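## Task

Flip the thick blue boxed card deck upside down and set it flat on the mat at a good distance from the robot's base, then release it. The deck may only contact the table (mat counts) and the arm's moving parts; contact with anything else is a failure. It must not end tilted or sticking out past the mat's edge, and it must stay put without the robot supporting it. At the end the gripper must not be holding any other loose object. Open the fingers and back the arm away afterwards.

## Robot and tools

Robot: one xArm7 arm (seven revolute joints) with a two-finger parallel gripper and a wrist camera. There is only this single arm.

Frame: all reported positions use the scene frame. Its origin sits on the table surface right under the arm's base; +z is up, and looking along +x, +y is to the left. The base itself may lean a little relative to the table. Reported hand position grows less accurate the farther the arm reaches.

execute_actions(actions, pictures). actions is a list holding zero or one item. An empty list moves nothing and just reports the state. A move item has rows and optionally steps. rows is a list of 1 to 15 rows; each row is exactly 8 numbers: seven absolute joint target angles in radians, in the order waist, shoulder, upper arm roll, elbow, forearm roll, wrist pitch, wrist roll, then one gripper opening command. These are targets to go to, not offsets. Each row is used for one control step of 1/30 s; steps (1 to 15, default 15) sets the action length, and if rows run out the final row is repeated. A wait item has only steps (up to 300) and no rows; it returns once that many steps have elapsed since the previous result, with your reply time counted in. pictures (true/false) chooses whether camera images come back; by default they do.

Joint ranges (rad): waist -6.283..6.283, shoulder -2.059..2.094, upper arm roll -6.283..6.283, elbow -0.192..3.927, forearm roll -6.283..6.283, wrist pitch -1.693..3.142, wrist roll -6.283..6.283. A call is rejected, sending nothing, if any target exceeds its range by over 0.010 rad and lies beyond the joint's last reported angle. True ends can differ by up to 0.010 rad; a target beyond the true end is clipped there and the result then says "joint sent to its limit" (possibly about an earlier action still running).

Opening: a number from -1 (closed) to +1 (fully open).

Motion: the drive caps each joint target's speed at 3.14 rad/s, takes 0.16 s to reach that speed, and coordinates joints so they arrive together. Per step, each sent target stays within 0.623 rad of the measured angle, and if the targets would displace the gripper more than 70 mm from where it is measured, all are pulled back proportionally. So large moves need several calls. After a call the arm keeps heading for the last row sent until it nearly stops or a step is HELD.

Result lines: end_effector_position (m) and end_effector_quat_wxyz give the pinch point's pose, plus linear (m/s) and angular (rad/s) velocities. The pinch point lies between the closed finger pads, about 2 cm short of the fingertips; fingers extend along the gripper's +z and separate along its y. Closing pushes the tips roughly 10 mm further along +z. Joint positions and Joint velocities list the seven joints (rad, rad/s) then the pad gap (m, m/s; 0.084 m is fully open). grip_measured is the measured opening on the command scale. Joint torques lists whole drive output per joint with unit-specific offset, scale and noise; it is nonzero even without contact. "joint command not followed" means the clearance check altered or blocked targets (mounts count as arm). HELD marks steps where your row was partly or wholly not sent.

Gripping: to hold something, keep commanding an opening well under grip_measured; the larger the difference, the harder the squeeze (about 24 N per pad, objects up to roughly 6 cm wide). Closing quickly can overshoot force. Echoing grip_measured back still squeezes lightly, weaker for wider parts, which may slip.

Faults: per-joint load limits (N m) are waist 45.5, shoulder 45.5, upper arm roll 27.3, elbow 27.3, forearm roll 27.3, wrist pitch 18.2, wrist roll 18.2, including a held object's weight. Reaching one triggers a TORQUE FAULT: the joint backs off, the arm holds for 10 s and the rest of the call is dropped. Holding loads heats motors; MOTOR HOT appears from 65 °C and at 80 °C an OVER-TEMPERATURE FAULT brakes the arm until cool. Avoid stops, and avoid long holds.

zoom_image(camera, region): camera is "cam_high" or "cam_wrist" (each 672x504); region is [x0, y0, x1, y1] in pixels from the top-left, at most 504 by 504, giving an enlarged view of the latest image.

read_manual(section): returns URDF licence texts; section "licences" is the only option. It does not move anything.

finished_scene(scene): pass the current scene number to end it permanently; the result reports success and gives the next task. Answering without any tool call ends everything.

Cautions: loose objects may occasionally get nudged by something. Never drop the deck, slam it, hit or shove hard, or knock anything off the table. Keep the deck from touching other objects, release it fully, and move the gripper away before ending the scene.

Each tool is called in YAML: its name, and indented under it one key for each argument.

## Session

execute_actions:
  actions: []

Scene clock: 0.00 s of 4100.00 s.
end_effector_position=(+0.0138, -0.6077, +0.3907) grip_measured=+1.00 end_effector_quat_wxyz=(-0.295, -0.428, +0.854, +0.021) end_effector_velocity=(-0.001, -0.000, +0.001) end_effector_angular_velocity=(-0.002, +0.001, -0.001)
Joint positions: [-2.174 -0.72   0.175  0.865 -0.029  0.789  0.636  0.084]
Joint velocities: [-0.001 -0.    -0.002  0.001 -0.001 -0.001  0.     0.   ]
Joint torques (N m, as the arm reports them, + toward a larger angle): no reading

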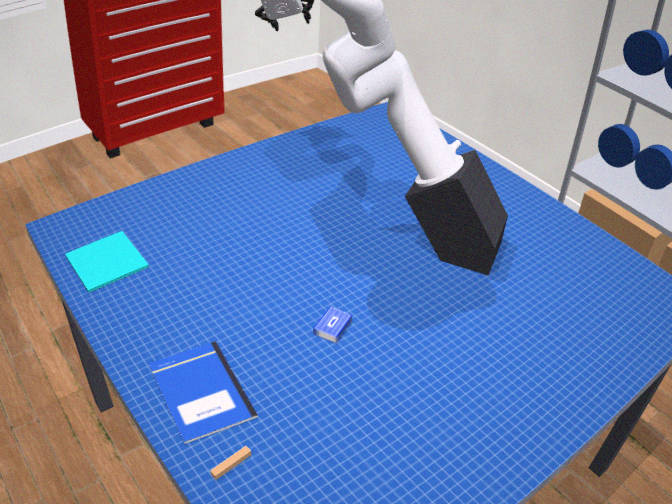

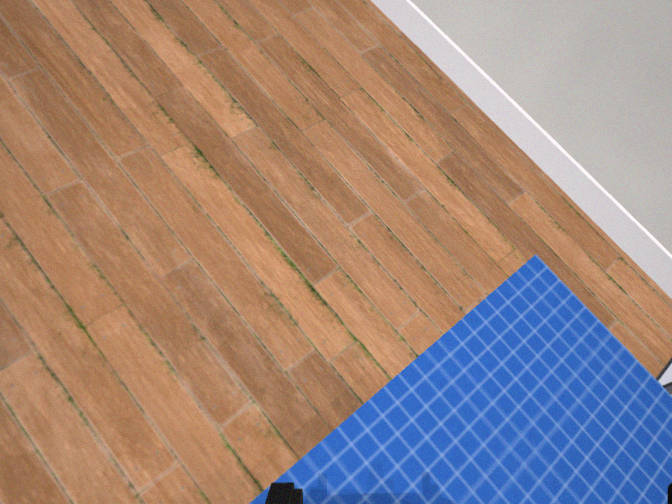

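execute_actions:
  actions:
    - {"rows":[[0.607,0.169,0,0.918,-0.691,1.09,-0.3,1]]}
  pictures: false

execute_actions:
  actions:
    - {"steps":150}

Scene clock: 2.43 s of 4100.00 s.
end_effector_position=(+0.0328, -0.5433, +0.2073) grip_measured=+1.00 end_effector_quat_wxyz=(+0.112, +0.726, -0.615, -0.285) end_effector_velocity=(+0.155, +0.196, -0.378) end_effector_angular_velocity=(+1.762, -0.131, +1.491)
Joint positions: [-1.77  -0.321  0.086  0.891 -0.361  0.941  0.233  0.084]
Joint velocities: [ 0.973  0.844 -0.15   0.039 -0.562  0.254 -0.909 -0.   ]
Joint torques (N m, as the arm reports them, + toward a larger angle): [  0.22 -16.96  -2.32  18.05  -0.94   0.23  -0.25]
Steps of this call (steps 1 to 58: nothing new was sent; steps 59 to 73: all 15 steps of this action). Readings (joint positions):
59: [-2.174 -0.720 0.175 0.865 -0.030 0.790 0.635]
60: [-2.168 -0.715 0.173 0.867 -0.036 0.793 0.629]
62: [-2.122 -0.672 0.158 0.876 -0.083 0.814 0.581]
66: [-1.990 -0.536 0.126 0.879 -0.207 0.872 0.451]
73: the state above

Scene clock: 7.43 s of 4100.00 s.
end_effector_position=(+0.4030, +0.1520, +0.2977) grip_measured=+1.00 end_effector_quat_wxyz=(+0.001, +0.715, +0.699, +0.000) end_effector_velocity=(-0.000, +0.001, +0.000) end_effector_angular_velocity=(+0.001, -0.002, +0.001)
Joint positions: [ 0.607  0.169 -0.     0.918 -0.691  1.09  -0.3    0.084]
Joint velocities: [-0.    -0.     0.002  0.    -0.001 -0.     0.    -0.   ]
Joint torques (N m, as the arm reports them, + toward a larger angle): [ 10.67 -11.75   7.78  18.57  -0.62  -0.8   -0.34]
Steps of this call (steps 1 to 90: the robot went on to your last target; steps 91 to 150: nothing new was sent). Readings (joint positions):
1: [-1.737 -0.294 0.081 0.892 -0.379 0.950 0.203]
2: [-1.704 -0.267 0.076 0.894 -0.397 0.958 0.174]
4: [-1.635 -0.217 0.068 0.896 -0.431 0.973 0.120]
8: [-1.491 -0.130 0.053 0.901 -0.489 0.999 0.025]
150: the state above
The arm was judged still, so your last target was given up. Only a new action makes it travel on or press farther. Fingers that are still opening or closing keep moving.

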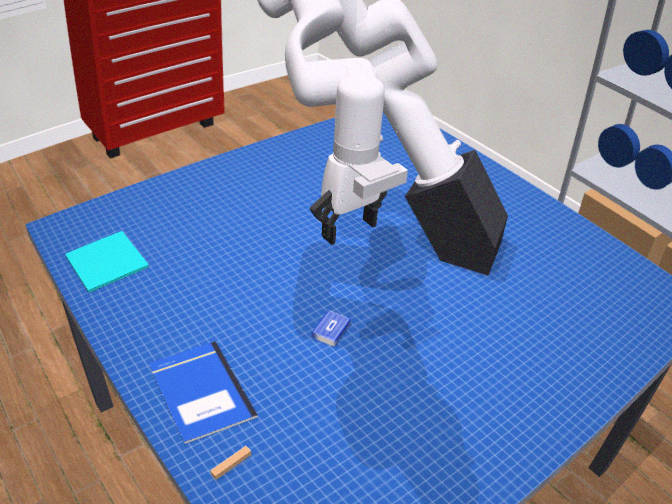

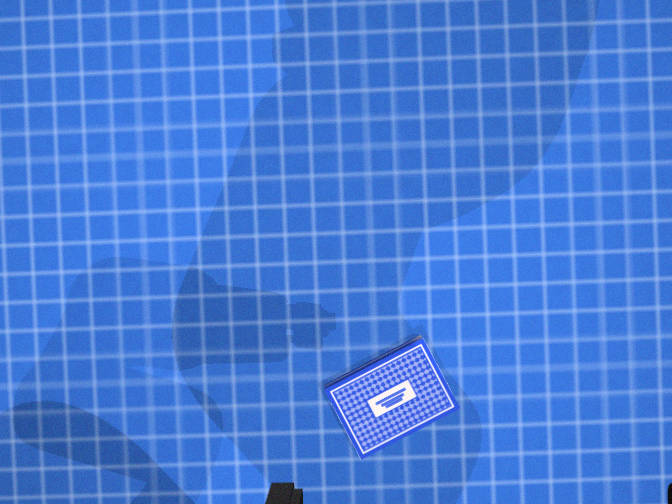

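execute_actions:
  actions:
    - {"rows":[[0.31,1.11,0,1.83,-0.575,1.75,0.27,1]]}
  pictures: false

execute_actions:
  actions:
    - {"steps":30}

execute_actions:
  actions:
    - {"rows":[[0.26,1.235,0,1.935,-0.6,1.724,0.27,1]]}

Scene clock: 16.13 s of 4100.00 s.
end_effector_position=(+0.4396, +0.1214, +0.1603) grip_measured=+1.00 end_effector_quat_wxyz=(+0.102, +0.847, +0.430, -0.295) end_effector_velocity=(-0.061, +0.011, -0.370) end_effector_angular_velocity=(-1.259, +0.579, -0.864)
Joint positions: [ 0.382  0.829 -0.     1.565 -0.603  1.587  0.13   0.084]
Joint velocities: [-0.422  1.68   0.009  1.552  0.168  0.963  0.822  0.   ]
Joint torques (N m, as the arm reports them, + toward a larger angle): [ 15.99 -18.5    7.16  14.02  -0.03   0.39  -0.38]
Steps of this call (steps 1 to 90: nothing new was sent; then 5.20 s passed at rest; steps 91 to 105: all 15 steps of this action). Readings (joint positions):
91: [0.607 0.169 0.000 0.918 -0.691 1.091 -0.299]
92: [0.604 0.175 0.001 0.924 -0.690 1.097 -0.293]
94: [0.583 0.222 0.005 0.974 -0.680 1.148 -0.247]
98: [0.495 0.425 -0.001 1.178 -0.647 1.335 -0.085]
105: the state above

Scene clock: 17.13 s of 4100.00 s.
end_effector_position=(+0.4211, +0.1205, +0.0984) grip_measured=+1.00 end_effector_quat_wxyz=(+0.153, +0.844, +0.340, -0.385) end_effector_velocity=(-0.001, -0.000, -0.000) end_effector_angular_velocity=(-0.002, +0.002, +0.000)
Joint positions: [ 0.31   1.11   0.     1.83  -0.575  1.75   0.27   0.084]
Joint velocities: [-0.     0.001 -0.    -0.001  0.001  0.002  0.001 -0.   ]
Joint torques (N m, as the arm reports them, + toward a larger angle): [ 17.36 -19.32   6.82  13.89  -0.09   0.83  -0.21]
Steps of this call (steps 1 to 30: the robot went on to your last target). Readings (joint positions):
1: [0.368 0.885 -0.000 1.617 -0.598 1.619 0.158]
2: [0.354 0.939 -0.000 1.668 -0.592 1.650 0.185]
4: [0.330 1.032 -0.001 1.751 -0.583 1.702 0.229]
8: [0.313 1.096 -0.001 1.811 -0.577 1.740 0.261]
30: the state above
The arm was judged still, so your last target was given up. Only a new action makes it travel on or press farther. Fingers that are still opening or closing keep moving.

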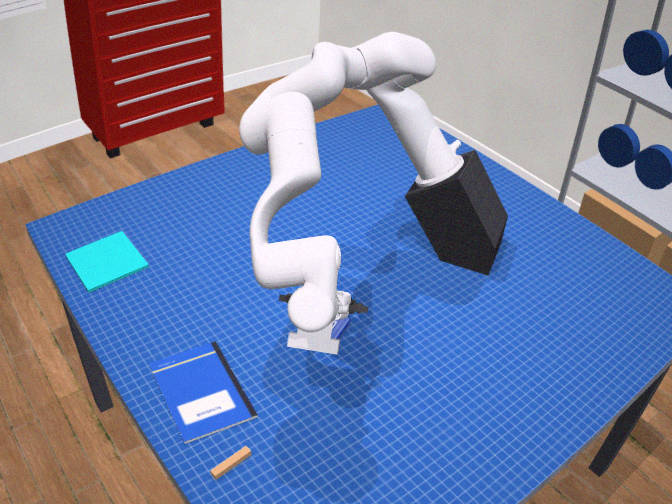

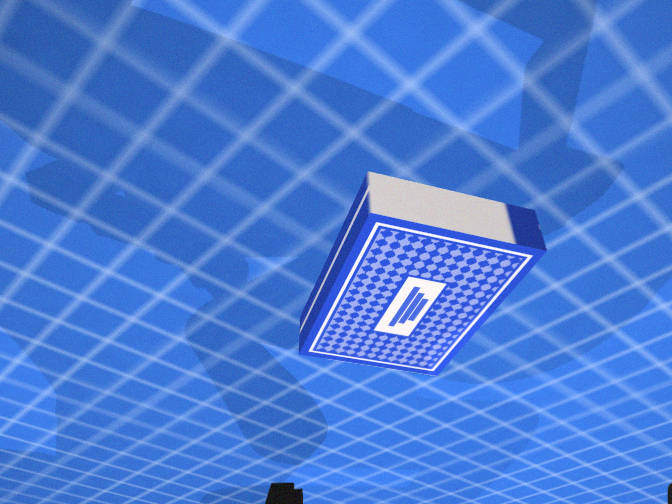

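Scene clock: 17.63 s of 4100.00 s.
end_effector_position=(+0.4211, +0.1247, +0.0507) grip_measured=+1.00 end_effector_quat_wxyz=(+0.152, +0.846, +0.331, -0.390) end_effector_velocity=(-0.004, -0.006, -0.009) end_effector_angular_velocity=(-0.016, +0.010, -0.000)
Joint positions: [ 0.261  1.233  0.001  1.935 -0.6    1.724  0.27   0.084]
Joint velocities: [-0.008  0.015 -0.009  0.    -0.001 -0.001  0.002 -0.   ]
Joint torques (N m, as the arm reports them, + toward a larger angle): [ 17.41 -20.08   6.52  13.21   0.     0.87  -0.52]
Steps of this call (steps 1 to 15: all 15 steps of this action). Readings (joint positions):
1: [0.310 1.110 0.000 1.830 -0.575 1.750 0.270]
2: [0.308 1.115 0.001 1.836 -0.576 1.749 0.270]
4: [0.293 1.155 0.004 1.876 -0.585 1.739 0.270]
8: [0.262 1.226 -0.004 1.918 -0.597 1.727 0.270]
15: the state above

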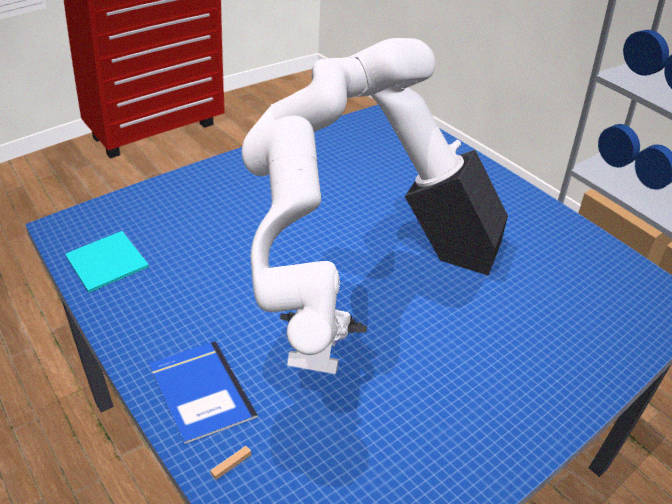

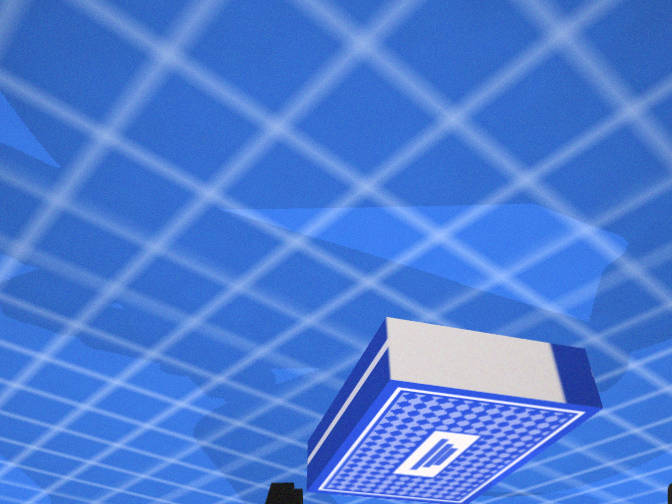

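execute_actions:
  actions:
    - {"rows":[[0.275,1.235,0,1.935,-0.6,1.724,0.27,1],[0.275,1.235,0,1.935,-0.6,1.724,0.27,1],[0.275,1.235,0,1.935,-0.6,1.724,0.27,1],[0.275,1.235,0,1.935,-0.6,1.724,0.27,1],[0.25,1.298,0,1.984,-0.613,1.711,0.28,1]]}
  pictures: false

execute_actions:
  actions:
    - {"rows":[[0.25,1.298,0,1.984,-0.613,1.711,0.28,0.9],[0.25,1.298,0,1.984,-0.613,1.711,0.28,0.8],[0.25,1.298,0,1.984,-0.613,1.711,0.28,0.7],[0.25,1.298,0,1.984,-0.613,1.711,0.28,0.6],[0.25,1.298,0,1.984,-0.613,1.711,0.28,0.5],[0.25,1.298,0,1.984,-0.613,1.711,0.28,0.4],[0.25,1.298,0,1.984,-0.613,1.711,0.28,0.3],[0.25,1.298,0,1.984,-0.613,1.711,0.28,0.2],[0.25,1.298,0,1.984,-0.613,1.711,0.28,0.1],[0.25,1.298,0,1.984,-0.613,1.711,0.28,-0.1]]}
  pictures: false

execute_actions:
  actions:
    - {"steps":15}

Scene clock: 25.77 s of 4100.00 s.
end_effector_position=(+0.4163, +0.1298, +0.0284) grip_measured=+1.00 end_effector_quat_wxyz=(+0.157, +0.846, +0.329, -0.390) end_effector_velocity=(+0.016, +0.018, +0.011) end_effector_angular_velocity=(+0.042, -0.043, -0.014)
Joint positions: [ 0.25   1.297 -0.     1.983 -0.613  1.711  0.28   0.084]
Joint velocities: [ 0.013 -0.006  0.021  0.041 -0.004 -0.007  0.002  0.   ]
Joint torques (N m, as the arm reports them, + toward a larger angle): [ 17.52 -18.83   6.02  12.37  -0.14   0.96  -0.33]
Steps of this call (steps 1 to 15: the robot went on to your last target; steps 16 to 90: nothing new was sent; then 4.63 s passed at rest; steps 91 to 105: all 15 steps of this action). Readings (joint positions):
91: [0.260 1.235 -0.000 1.935 -0.600 1.724 0.270]
92: [0.263 1.235 -0.001 1.935 -0.600 1.724 0.270]
94: [0.270 1.235 -0.001 1.935 -0.600 1.724 0.270]
98: [0.263 1.268 0.003 1.966 -0.607 1.716 0.276]
105: the state above

Scene clock: 26.27 s of 4100.00 s.
end_effector_position=(+0.4185, +0.1295, +0.0292) grip_measured=+0.30 end_effector_quat_wxyz=(+0.157, +0.847, +0.327, -0.388) end_effector_velocity=(-0.002, +0.001, -0.002) end_effector_angular_velocity=(+0.002, +0.004, +0.001)
Joint positions: [ 0.251  1.295 -0.001  1.986 -0.614  1.712  0.28   0.057]
Joint velocities: [-0.001  0.003  0.001 -0.002  0.002 -0.003 -0.002  0.001]
Joint torques (N m, as the arm reports them, + toward a larger angle): [ 15.58 -12.78   7.73   6.05   2.5   -0.5   -0.7 ]
Steps of this call (steps 1 to 15: all 15 steps of this action). Readings (joint positions):
1: [0.251 1.296 0.000 1.984 -0.613 1.711 0.280]
2: [0.251 1.296 0.001 1.984 -0.613 1.711 0.280]
4: [0.251 1.297 0.000 1.984 -0.613 1.711 0.280]
8: [0.251 1.295 -0.001 1.987 -0.614 1.713 0.280]
15: the state above

Scene clock: 26.77 s of 4100.00 s.
end_effector_position=(+0.4177, +0.1297, +0.0286) grip_measured=+0.31 end_effector_quat_wxyz=(+0.157, +0.847, +0.328, -0.389) end_effector_velocity=(-0.001, +0.001, -0.001) end_effector_angular_velocity=(+0.003, +0.003, +0.001)
Joint positions: [ 0.25   1.296 -0.     1.986 -0.614  1.712  0.28   0.057]
Joint velocities: [-0.001  0.001  0.002 -0.001  0.001 -0.002 -0.001  0.   ]
Joint torques (N m, as the arm reports them, + toward a larger angle): [14.83 -8.55  8.23  1.55  3.9  -1.15 -0.73]
Steps of this call (steps 1 to 15: the robot went on to your last target). Readings (joint positions):
1: [0.251 1.295 -0.001 1.986 -0.614 1.712 0.280]
2: [0.251 1.296 -0.001 1.986 -0.614 1.712 0.280]
4: [0.251 1.296 -0.001 1.986 -0.614 1.712 0.280]
8: [0.250 1.296 -0.001 1.986 -0.614 1.712 0.280]
15: the state above
The arm was judged still, so your last target was given up. Only a new action makes it travel on or press farther. Fingers that are still opening or closing keep moving.

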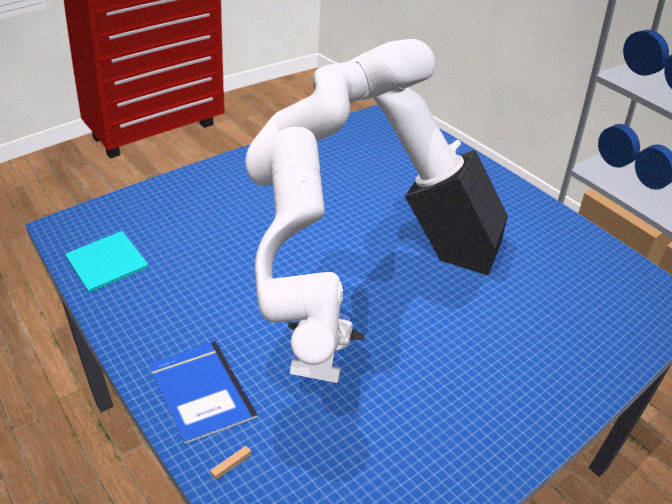

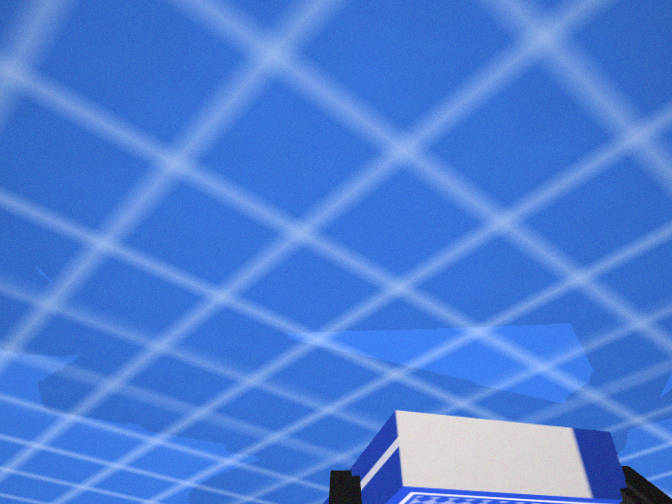

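Jammed by downward pressure; lifting should let it align.

execute_actions:
  actions:
    - {"rows":[[0.255,1.28,0,1.975,-0.61,1.715,0.28,-0.3]]}
  pictures: false

execute_actions:
  actions:
    - {"rows":[[0.31,1.11,0,1.83,-0.575,1.75,0.27,-0.3]]}

Scene clock: 29.60 s of 4100.00 s.
end_effector_position=(+0.4182, +0.1296, +0.0342) grip_measured=+0.30 end_effector_quat_wxyz=(+0.156, +0.847, +0.328, -0.388) end_effector_velocity=(+0.009, -0.001, +0.006) end_effector_angular_velocity=(-0.002, -0.019, -0.006)
Joint positions: [ 0.254  1.282  0.     1.974 -0.609  1.714  0.28   0.057]
Joint velocities: [ 0.005 -0.011 -0.002  0.01  -0.005  0.007  0.003 -0.   ]
Joint torques (N m, as the arm reports them, + toward a larger angle): [ 17.8  -20.02   6.48  13.24   0.3    0.8   -0.36]
Steps of this call (steps 1 to 70: nothing new was sent; steps 71 to 85: all 15 steps of this action). Readings (joint positions):
71: [0.250 1.296 -0.000 1.984 -0.613 1.711 0.280]
72: [0.251 1.293 0.000 1.980 -0.611 1.711 0.280]
74: [0.252 1.290 0.003 1.970 -0.608 1.711 0.279]
78: [0.253 1.288 0.003 1.967 -0.607 1.712 0.279]
85: the state above

Scene clock: 30.10 s of 4100.00 s.
end_effector_position=(+0.4200, +0.1195, +0.0964) grip_measured=+0.29 end_effector_quat_wxyz=(+0.154, +0.844, +0.340, -0.386) end_effector_velocity=(+0.005, +0.002, +0.009) end_effector_angular_velocity=(+0.012, -0.012, -0.005)
Joint positions: [ 0.308  1.113 -0.001  1.83  -0.575  1.75   0.27   0.057]
Joint velocities: [ 0.006 -0.02   0.004 -0.002  0.003  0.002  0.     0.   ]
Joint torques (N m, as the arm reports them, + toward a larger angle): [ 19.1  -20.74   7.43  14.57   0.12   0.83  -0.22]
Steps of this call (steps 1 to 15: all 15 steps of this action). Readings (joint positions):
1: [0.255 1.281 0.000 1.974 -0.609 1.714 0.280]
2: [0.256 1.276 -0.000 1.968 -0.608 1.716 0.279]
4: [0.269 1.232 -0.003 1.923 -0.599 1.726 0.277]
8: [0.306 1.127 0.004 1.856 -0.580 1.745 0.271]
15: the state above

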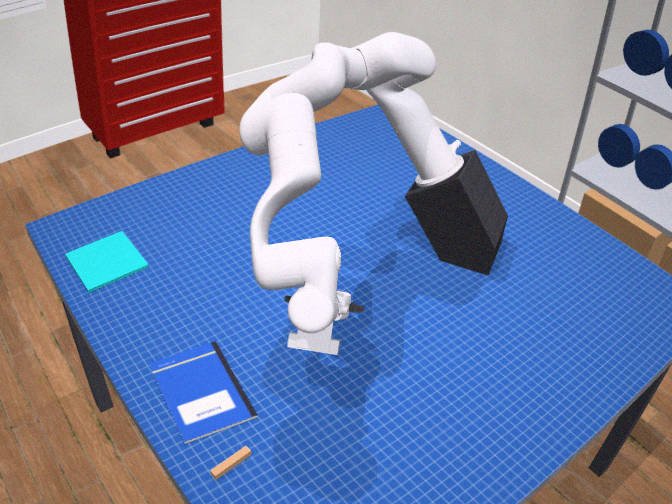

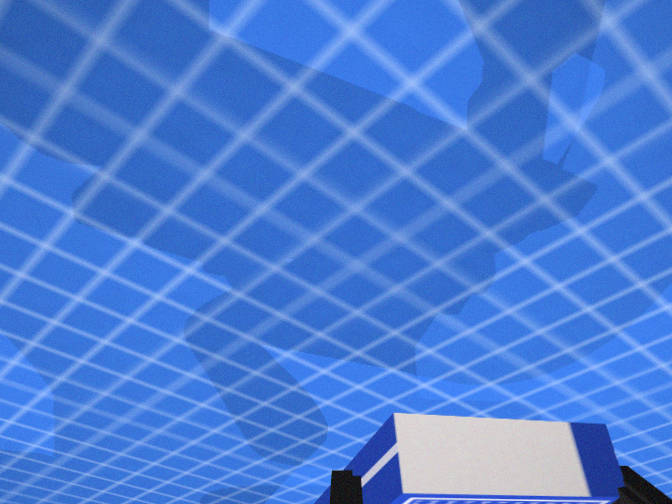

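execute_actions:
  actions:
    - {"rows":[[0.4,0.5,0,1.2,-0.69,1.1,0.4,-0.3]]}
  pictures: false

execute_actions:
  actions:
    - {"rows":[[0.15,0.8,0,1.25,-0.55,-0.3,-0.2,-0.3]]}
  pictures: false

execute_actions:
  actions:
    - {"steps":12}
  pictures: false

execute_actions:
  actions:
    - {"rows":[[-0.08,1.22,0,1.28,-0.4,-1.25,-0.67,-0.3]]}
  pictures: false

execute_actions:
  actions:
    - {"steps":10}
  pictures: false

execute_actions:
  actions:
    - {"rows":[[-0.012,1.388,0,1.324,-0.328,-1.3,-0.695,-0.3]]}
  pictures: false

execute_actions:
  actions:
    - {"rows":[[-0.012,1.388,0,1.324,-0.328,-1.22,-0.695,-0.3]]}

Scene clock: 37.63 s of 4100.00 s.
end_effector_position=(+0.4668, +0.1517, +0.1959) grip_measured=+0.29 end_effector_quat_wxyz=(+0.022, +0.933, +0.346, -0.095) end_effector_velocity=(-0.031, +0.003, +0.018) end_effector_angular_velocity=(+0.221, -0.156, -0.004)
Joint positions: [ 0.398  0.525  0.002  1.231 -0.684  1.132  0.394  0.057]
Joint velocities: [ 0.028 -0.269 -0.032 -0.386 -0.064 -0.365  0.076 -0.   ]
Joint torques (N m, as the arm reports them, + toward a larger angle): [ 12.14 -11.79   7.19  16.58  -0.31  -0.19  -0.64]
Steps of this call (steps 1 to 15: the robot went on to your last target; steps 16 to 90: nothing new was sent; then 4.03 s passed at rest; steps 91 to 105: all 15 steps of this action). Readings (joint positions):
91: [0.310 1.110 -0.000 1.829 -0.575 1.749 0.270]
92: [0.311 1.105 -0.000 1.823 -0.576 1.743 0.272]
94: [0.317 1.060 -0.001 1.769 -0.586 1.691 0.282]
98: [0.352 0.821 -0.000 1.534 -0.630 1.446 0.331]
105: the state above

Scene clock: 38.13 s of 4100.00 s.
end_effector_position=(+0.5302, +0.2676, +0.1181) grip_measured=+0.29 end_effector_quat_wxyz=(-0.227, +0.858, +0.444, +0.123) end_effector_velocity=(+0.347, +0.247, +0.203) end_effector_angular_velocity=(+1.699, -1.306, -0.454)
Joint positions: [ 0.184  0.761 -0.002  1.243 -0.57   0.255 -0.111  0.057]
Joint velocities: [-0.226  0.254  0.003  0.045  0.126 -2.405 -0.55   0.   ]
Joint torques (N m, as the arm reports them, + toward a larger angle): [ 20.69 -21.93  11.12  15.35  -1.42  -1.08   0.16]
Steps of this call (steps 1 to 15: all 15 steps of this action). Readings (joint positions):
1: [0.398 0.518 0.001 1.220 -0.686 1.122 0.395]
2: [0.396 0.516 0.000 1.214 -0.686 1.109 0.390]
4: [0.377 0.536 0.002 1.216 -0.675 1.054 0.340]
8: [0.295 0.633 -0.002 1.226 -0.631 0.830 0.151]
15: the state above

Scene clock: 38.53 s of 4100.00 s.
end_effector_position=(+0.6061, +0.2995, +0.1971) grip_measured=+0.30 end_effector_quat_wxyz=(-0.297, +0.800, +0.384, +0.352) end_effector_velocity=(+0.009, +0.003, +0.018) end_effector_angular_velocity=(+0.085, -0.078, -0.030)
Joint positions: [ 0.151  0.799 -0.     1.249 -0.55  -0.287 -0.198  0.057]
Joint velocities: [-0.008  0.017  0.    -0.007  0.003 -0.141 -0.025  0.   ]
Joint torques (N m, as the arm reports them, + toward a larger angle): [ 16.55 -18.48   9.38  13.27  -1.28  -1.36  -0.34]
Steps of this call (steps 1 to 12: the robot went on to your last target). Readings (joint positions):
1: [0.178 0.768 -0.002 1.244 -0.567 0.177 -0.127]
2: [0.173 0.773 -0.002 1.245 -0.564 0.102 -0.139]
4: [0.166 0.781 0.001 1.248 -0.559 -0.045 -0.160]
8: [0.155 0.794 0.001 1.251 -0.552 -0.241 -0.191]
12: the state above

Scene clock: 39.03 s of 4100.00 s.
end_effector_position=(+0.6016, +0.2282, +0.1059) grip_measured=+0.30 end_effector_quat_wxyz=(-0.223, +0.738, +0.294, +0.565) end_effector_velocity=(-0.034, -0.235, -0.039) end_effector_angular_velocity=(+0.134, -0.804, -0.837)
Joint positions: [-0.058  1.179 -0.002  1.275 -0.415 -1.118 -0.621  0.057]
Joint velocities: [-0.296  0.526 -0.016  0.023  0.185 -1.567 -0.577  0.   ]
Joint torques (N m, as the arm reports them, + toward a larger angle): [ 20.51 -22.42   9.98   8.74  -2.84  -0.46   0.11]
Steps of this call (steps 1 to 15: all 15 steps of this action). Readings (joint positions):
1: [0.151 0.800 -0.000 1.249 -0.550 -0.291 -0.199]
2: [0.149 0.803 0.001 1.250 -0.549 -0.301 -0.205]
4: [0.132 0.835 0.005 1.257 -0.536 -0.356 -0.245]
8: [0.059 0.968 -0.001 1.261 -0.490 -0.570 -0.388]
15: the state above

Scene clock: 39.37 s of 4100.00 s.
end_effector_position=(+0.6008, +0.2099, +0.1093) grip_measured=+0.30 end_effector_quat_wxyz=(-0.197, +0.724, +0.272, +0.603) end_effector_velocity=(-0.006, -0.009, -0.011) end_effector_angular_velocity=(-0.013, -0.004, -0.015)
Joint positions: [-0.078  1.218  0.001  1.281 -0.401 -1.247 -0.669  0.057]
Joint velocities: [-0.012  0.017 -0.01  -0.006  0.004 -0.031 -0.015 -0.   ]
Joint torques (N m, as the arm reports them, + toward a larger angle): [ 15.05 -16.67   7.97   4.69  -2.17  -0.99  -0.38]
Steps of this call (steps 1 to 10: the robot went on to your last target). Readings (joint positions):
1: [-0.067 1.194 -0.003 1.275 -0.410 -1.161 -0.637]
2: [-0.072 1.203 -0.003 1.276 -0.407 -1.190 -0.648]
4: [-0.076 1.212 -0.000 1.279 -0.403 -1.222 -0.660]
8: [-0.077 1.216 0.002 1.281 -0.401 -1.244 -0.668]
10: the state above

Scene clock: 39.87 s of 4100.00 s.
end_effector_position=(+0.5419, +0.2603, +0.0686) grip_measured=+0.30 end_effector_quat_wxyz=(-0.212, +0.735, +0.283, +0.578) end_effector_velocity=(+0.000, -0.000, -0.001) end_effector_angular_velocity=(-0.006, -0.008, -0.005)
Joint positions: [-0.012  1.384  0.001  1.323 -0.328 -1.3   -0.695  0.057]
Joint velocities: [ 0.006  0.009 -0.005  0.009  0.008 -0.008 -0.004 -0.   ]
Joint torques (N m, as the arm reports them, + toward a larger angle): [ 12.89 -13.29   6.6    6.41  -2.66  -0.76  -0.32]
Steps of this call (steps 1 to 15: all 15 steps of this action). Readings (joint positions):
1: [-0.079 1.218 0.001 1.281 -0.400 -1.248 -0.669]
2: [-0.077 1.224 -0.000 1.283 -0.397 -1.251 -0.670]
4: [-0.061 1.264 -0.003 1.300 -0.377 -1.266 -0.677]
8: [-0.019 1.368 0.004 1.311 -0.340 -1.290 -0.691]
15: the state above

Scene clock: 40.37 s of 4100.00 s.
end_effector_position=(+0.5341, +0.2710, +0.0514) grip_measured=+0.30 end_effector_quat_wxyz=(-0.222, +0.747, +0.304, +0.548) end_effector_velocity=(-0.001, +0.001, -0.002) end_effector_angular_velocity=(-0.002, +0.004, +0.004)
Joint positions: [-0.012  1.386  0.     1.324 -0.328 -1.221 -0.695  0.057]
Joint velocities: [-0.     0.002  0.001  0.001  0.     0.005 -0.002  0.   ]
Joint torques (N m, as the arm reports them, + toward a larger angle): [12.18 -9.35  6.56  6.11 -2.87 -1.04 -0.31]
Steps of this call (steps 1 to 15: all 15 steps of this action). Readings (joint positions):
1: [-0.012 1.384 0.001 1.323 -0.328 -1.299 -0.695]
2: [-0.012 1.385 0.001 1.323 -0.328 -1.293 -0.695]
4: [-0.012 1.385 0.000 1.323 -0.328 -1.259 -0.695]
8: [-0.012 1.386 0.000 1.324 -0.328 -1.228 -0.695]
15: the state above

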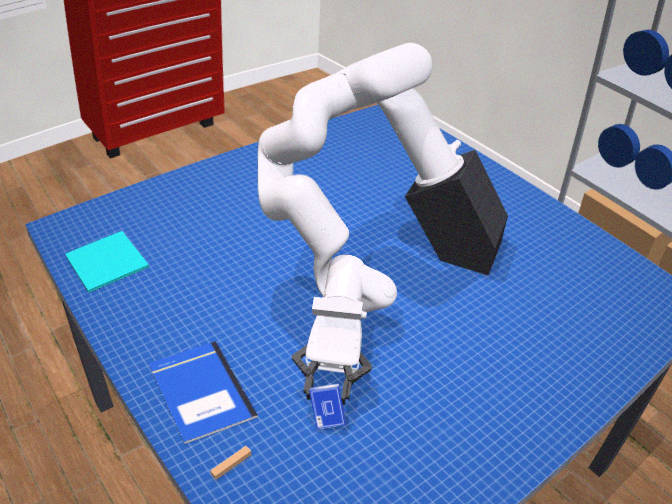

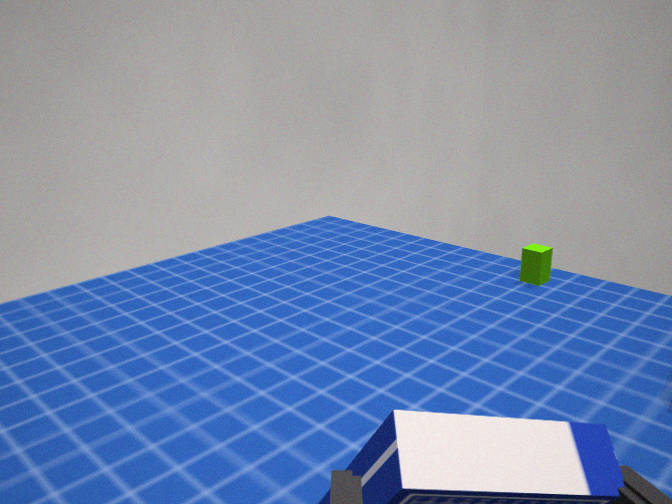

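execute_actions:
  actions:
    - {"rows":[[-0.012,1.38,0,1.324,-0.328,-1.19,-0.695,0],[-0.012,1.38,0,1.324,-0.328,-1.19,-0.695,0],[-0.012,1.38,0,1.324,-0.328,-1.19,-0.695,0.1],[-0.012,1.38,0,1.324,-0.328,-1.19,-0.695,0.2],[-0.012,1.38,0,1.324,-0.328,-1.19,-0.695,0.25],[-0.012,1.38,0,1.324,-0.328,-1.19,-0.695,0.3],[-0.012,1.38,0,1.324,-0.328,-1.19,-0.695,0.35],[-0.012,1.38,0,1.324,-0.328,-1.19,-0.695,0.4],[-0.012,1.38,0,1.324,-0.328,-1.19,-0.695,0.5],[-0.012,1.38,0,1.324,-0.328,-1.19,-0.695,0.65],[-0.012,1.38,0,1.324,-0.328,-1.19,-0.695,0.8],[-0.012,1.38,0,1.324,-0.328,-1.19,-0.695,1]]}
  pictures: false

execute_actions:
  actions:
    - {"steps":12}
  pictures: false

execute_actions:
  actions:
    - {"rows":[[-0.012,1.38,0,1.324,-0.328,-1.4,-0.695,1],[-0.012,1.38,0,1.324,-0.328,-1.4,-0.695,1],[-0.012,1.38,0,1.324,-0.328,-1.4,-0.695,1],[-0.012,1.38,0,1.324,-0.328,-1.4,-0.695,1],[-0.012,1.38,0,1.324,-0.328,-1.4,-0.695,1],[-0.012,1.38,0,1.324,-0.328,-1.4,-0.695,1],[0.1,0.9,0,1.2,-0.328,-1.0,-0.695,1]]}
  pictures: false

execute_actions:
  actions:
    - {"steps":30}

Scene clock: 50.03 s of 4100.00 s.
end_effector_position=(+0.5315, +0.2741, +0.0456) grip_measured=+1.00 end_effector_quat_wxyz=(-0.226, +0.751, +0.312, +0.536) end_effector_velocity=(+0.003, -0.002, +0.003) end_effector_angular_velocity=(+0.002, -0.005, -0.008)
Joint positions: [-0.012  1.383  0.     1.322 -0.328 -1.189 -0.695  0.084]
Joint velocities: [-0.001 -0.005  0.001 -0.001  0.003 -0.004 -0.     0.   ]
Joint torques (N m, as the arm reports them, + toward a larger angle): [ 12.03 -15.03   5.51   6.85  -2.45  -0.69  -0.23]
Steps of this call (steps 1 to 15: the robot went on to your last target; steps 16 to 90: nothing new was sent; then 6.17 s passed at rest; steps 91 to 105: all 15 steps of this action). Readings (joint positions):
91: [-0.012 1.388 0.000 1.324 -0.328 -1.219 -0.695]
92: [-0.012 1.387 0.000 1.324 -0.328 -1.214 -0.695]
94: [-0.012 1.385 0.001 1.323 -0.328 -1.202 -0.695]
98: [-0.013 1.385 0.001 1.322 -0.328 -1.193 -0.695]
105: the state above

Scene clock: 50.43 s of 4100.00 s.
end_effector_position=(+0.5343, +0.2729, +0.0471) grip_measured=+1.00 end_effector_quat_wxyz=(-0.224, +0.750, +0.311, +0.539) end_effector_velocity=(+0.000, +0.000, +0.001) end_effector_angular_velocity=(+0.002, +0.001, -0.001)
Joint positions: [-0.012  1.38  -0.001  1.325 -0.328 -1.19  -0.695  0.084]
Joint velocities: [ 0.    -0.002  0.001 -0.002  0.001 -0.     0.001  0.   ]
Joint torques (N m, as the arm reports them, + toward a larger angle): [ 12.89 -15.51   6.36   4.76  -2.4   -1.14  -0.36]
Steps of this call (steps 1 to 12: the robot went on to your last target). Readings (joint positions):
1: [-0.012 1.383 0.000 1.322 -0.328 -1.189 -0.695]
2: [-0.012 1.383 0.000 1.322 -0.328 -1.189 -0.695]
4: [-0.012 1.382 -0.000 1.323 -0.328 -1.190 -0.695]
8: [-0.012 1.381 -0.001 1.325 -0.328 -1.190 -0.695]
12: the state above

Scene clock: 50.93 s of 4100.00 s.
end_effector_position=(+0.6106, +0.2460, +0.1588) grip_measured=+1.00 end_effector_quat_wxyz=(-0.195, +0.706, +0.296, +0.613) end_effector_velocity=(+0.239, -0.022, +0.374) end_effector_angular_velocity=(-0.180, -0.196, +0.211)
Joint positions: [ 0.04   1.155 -0.002  1.269 -0.328 -1.198 -0.695  0.084]
Joint velocities: [ 0.252 -1.066  0.005 -0.283  0.001  0.818 -0.     0.   ]
Joint torques (N m, as the arm reports them, + toward a larger angle): [ 15.52 -16.67   8.21   5.89  -1.93  -0.84  -0.36]
Steps of this call (steps 1 to 15: all 15 steps of this action). Readings (joint positions):
1: [-0.012 1.380 -0.001 1.325 -0.328 -1.191 -0.695]
2: [-0.012 1.380 -0.001 1.325 -0.328 -1.197 -0.695]
4: [-0.012 1.381 -0.001 1.324 -0.328 -1.247 -0.695]
8: [-0.011 1.375 -0.001 1.322 -0.328 -1.360 -0.695]
15: the state above

Scene clock: 51.93 s of 4100.00 s.
end_effector_position=(+0.6563, +0.2369, +0.2516) grip_measured=+1.00 end_effector_quat_wxyz=(-0.187, +0.690, +0.330, +0.616) end_effector_velocity=(-0.000, +0.000, +0.001) end_effector_angular_velocity=(+0.003, +0.002, -0.001)
Joint positions: [ 0.1    0.9   -0.     1.2   -0.328 -1.    -0.695  0.084]
Joint velocities: [-0.    -0.001  0.002 -0.001  0.002  0.     0.001  0.   ]
Joint torques (N m, as the arm reports them, + toward a larger angle): [ 16.17 -17.9    8.33  10.24  -2.12  -0.79  -0.59]
Steps of this call (steps 1 to 30: the robot went on to your last target). Readings (joint positions):
1: [0.048 1.119 -0.001 1.259 -0.328 -1.170 -0.695]
2: [0.057 1.083 -0.001 1.249 -0.328 -1.142 -0.695]
4: [0.074 1.010 -0.001 1.230 -0.328 -1.086 -0.695]
8: [0.096 0.918 0.002 1.210 -0.328 -1.019 -0.695]
30: the state above
The arm was judged still, so your last target was given up. Only a new action makes it travel on or press farther. Fingers that are still opening or closing keep moving.

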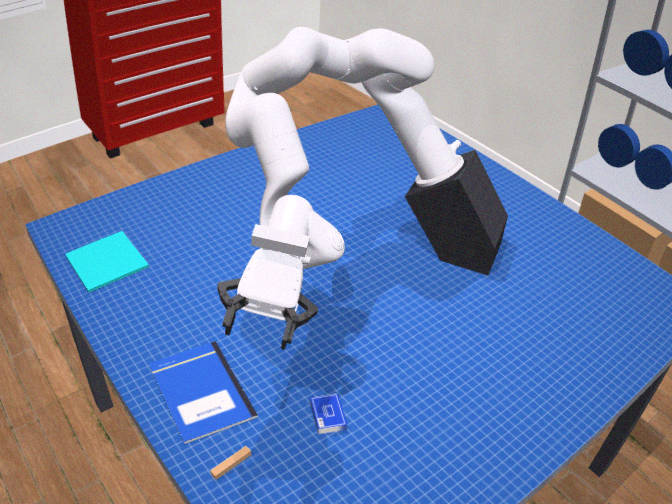

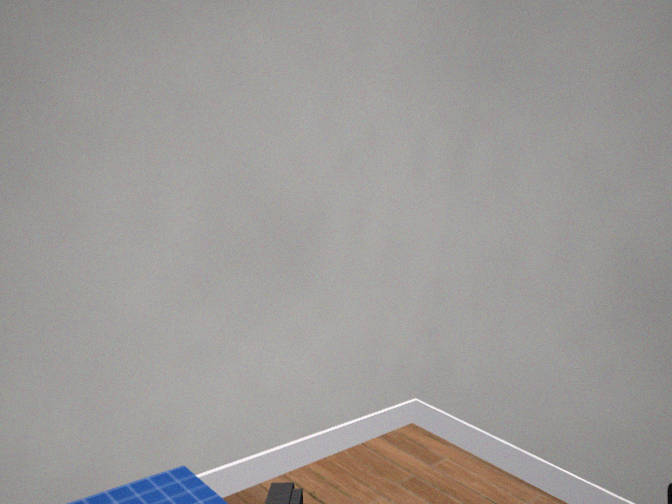

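finished_scene:
  scene: 2

The scene is finished: the task was done.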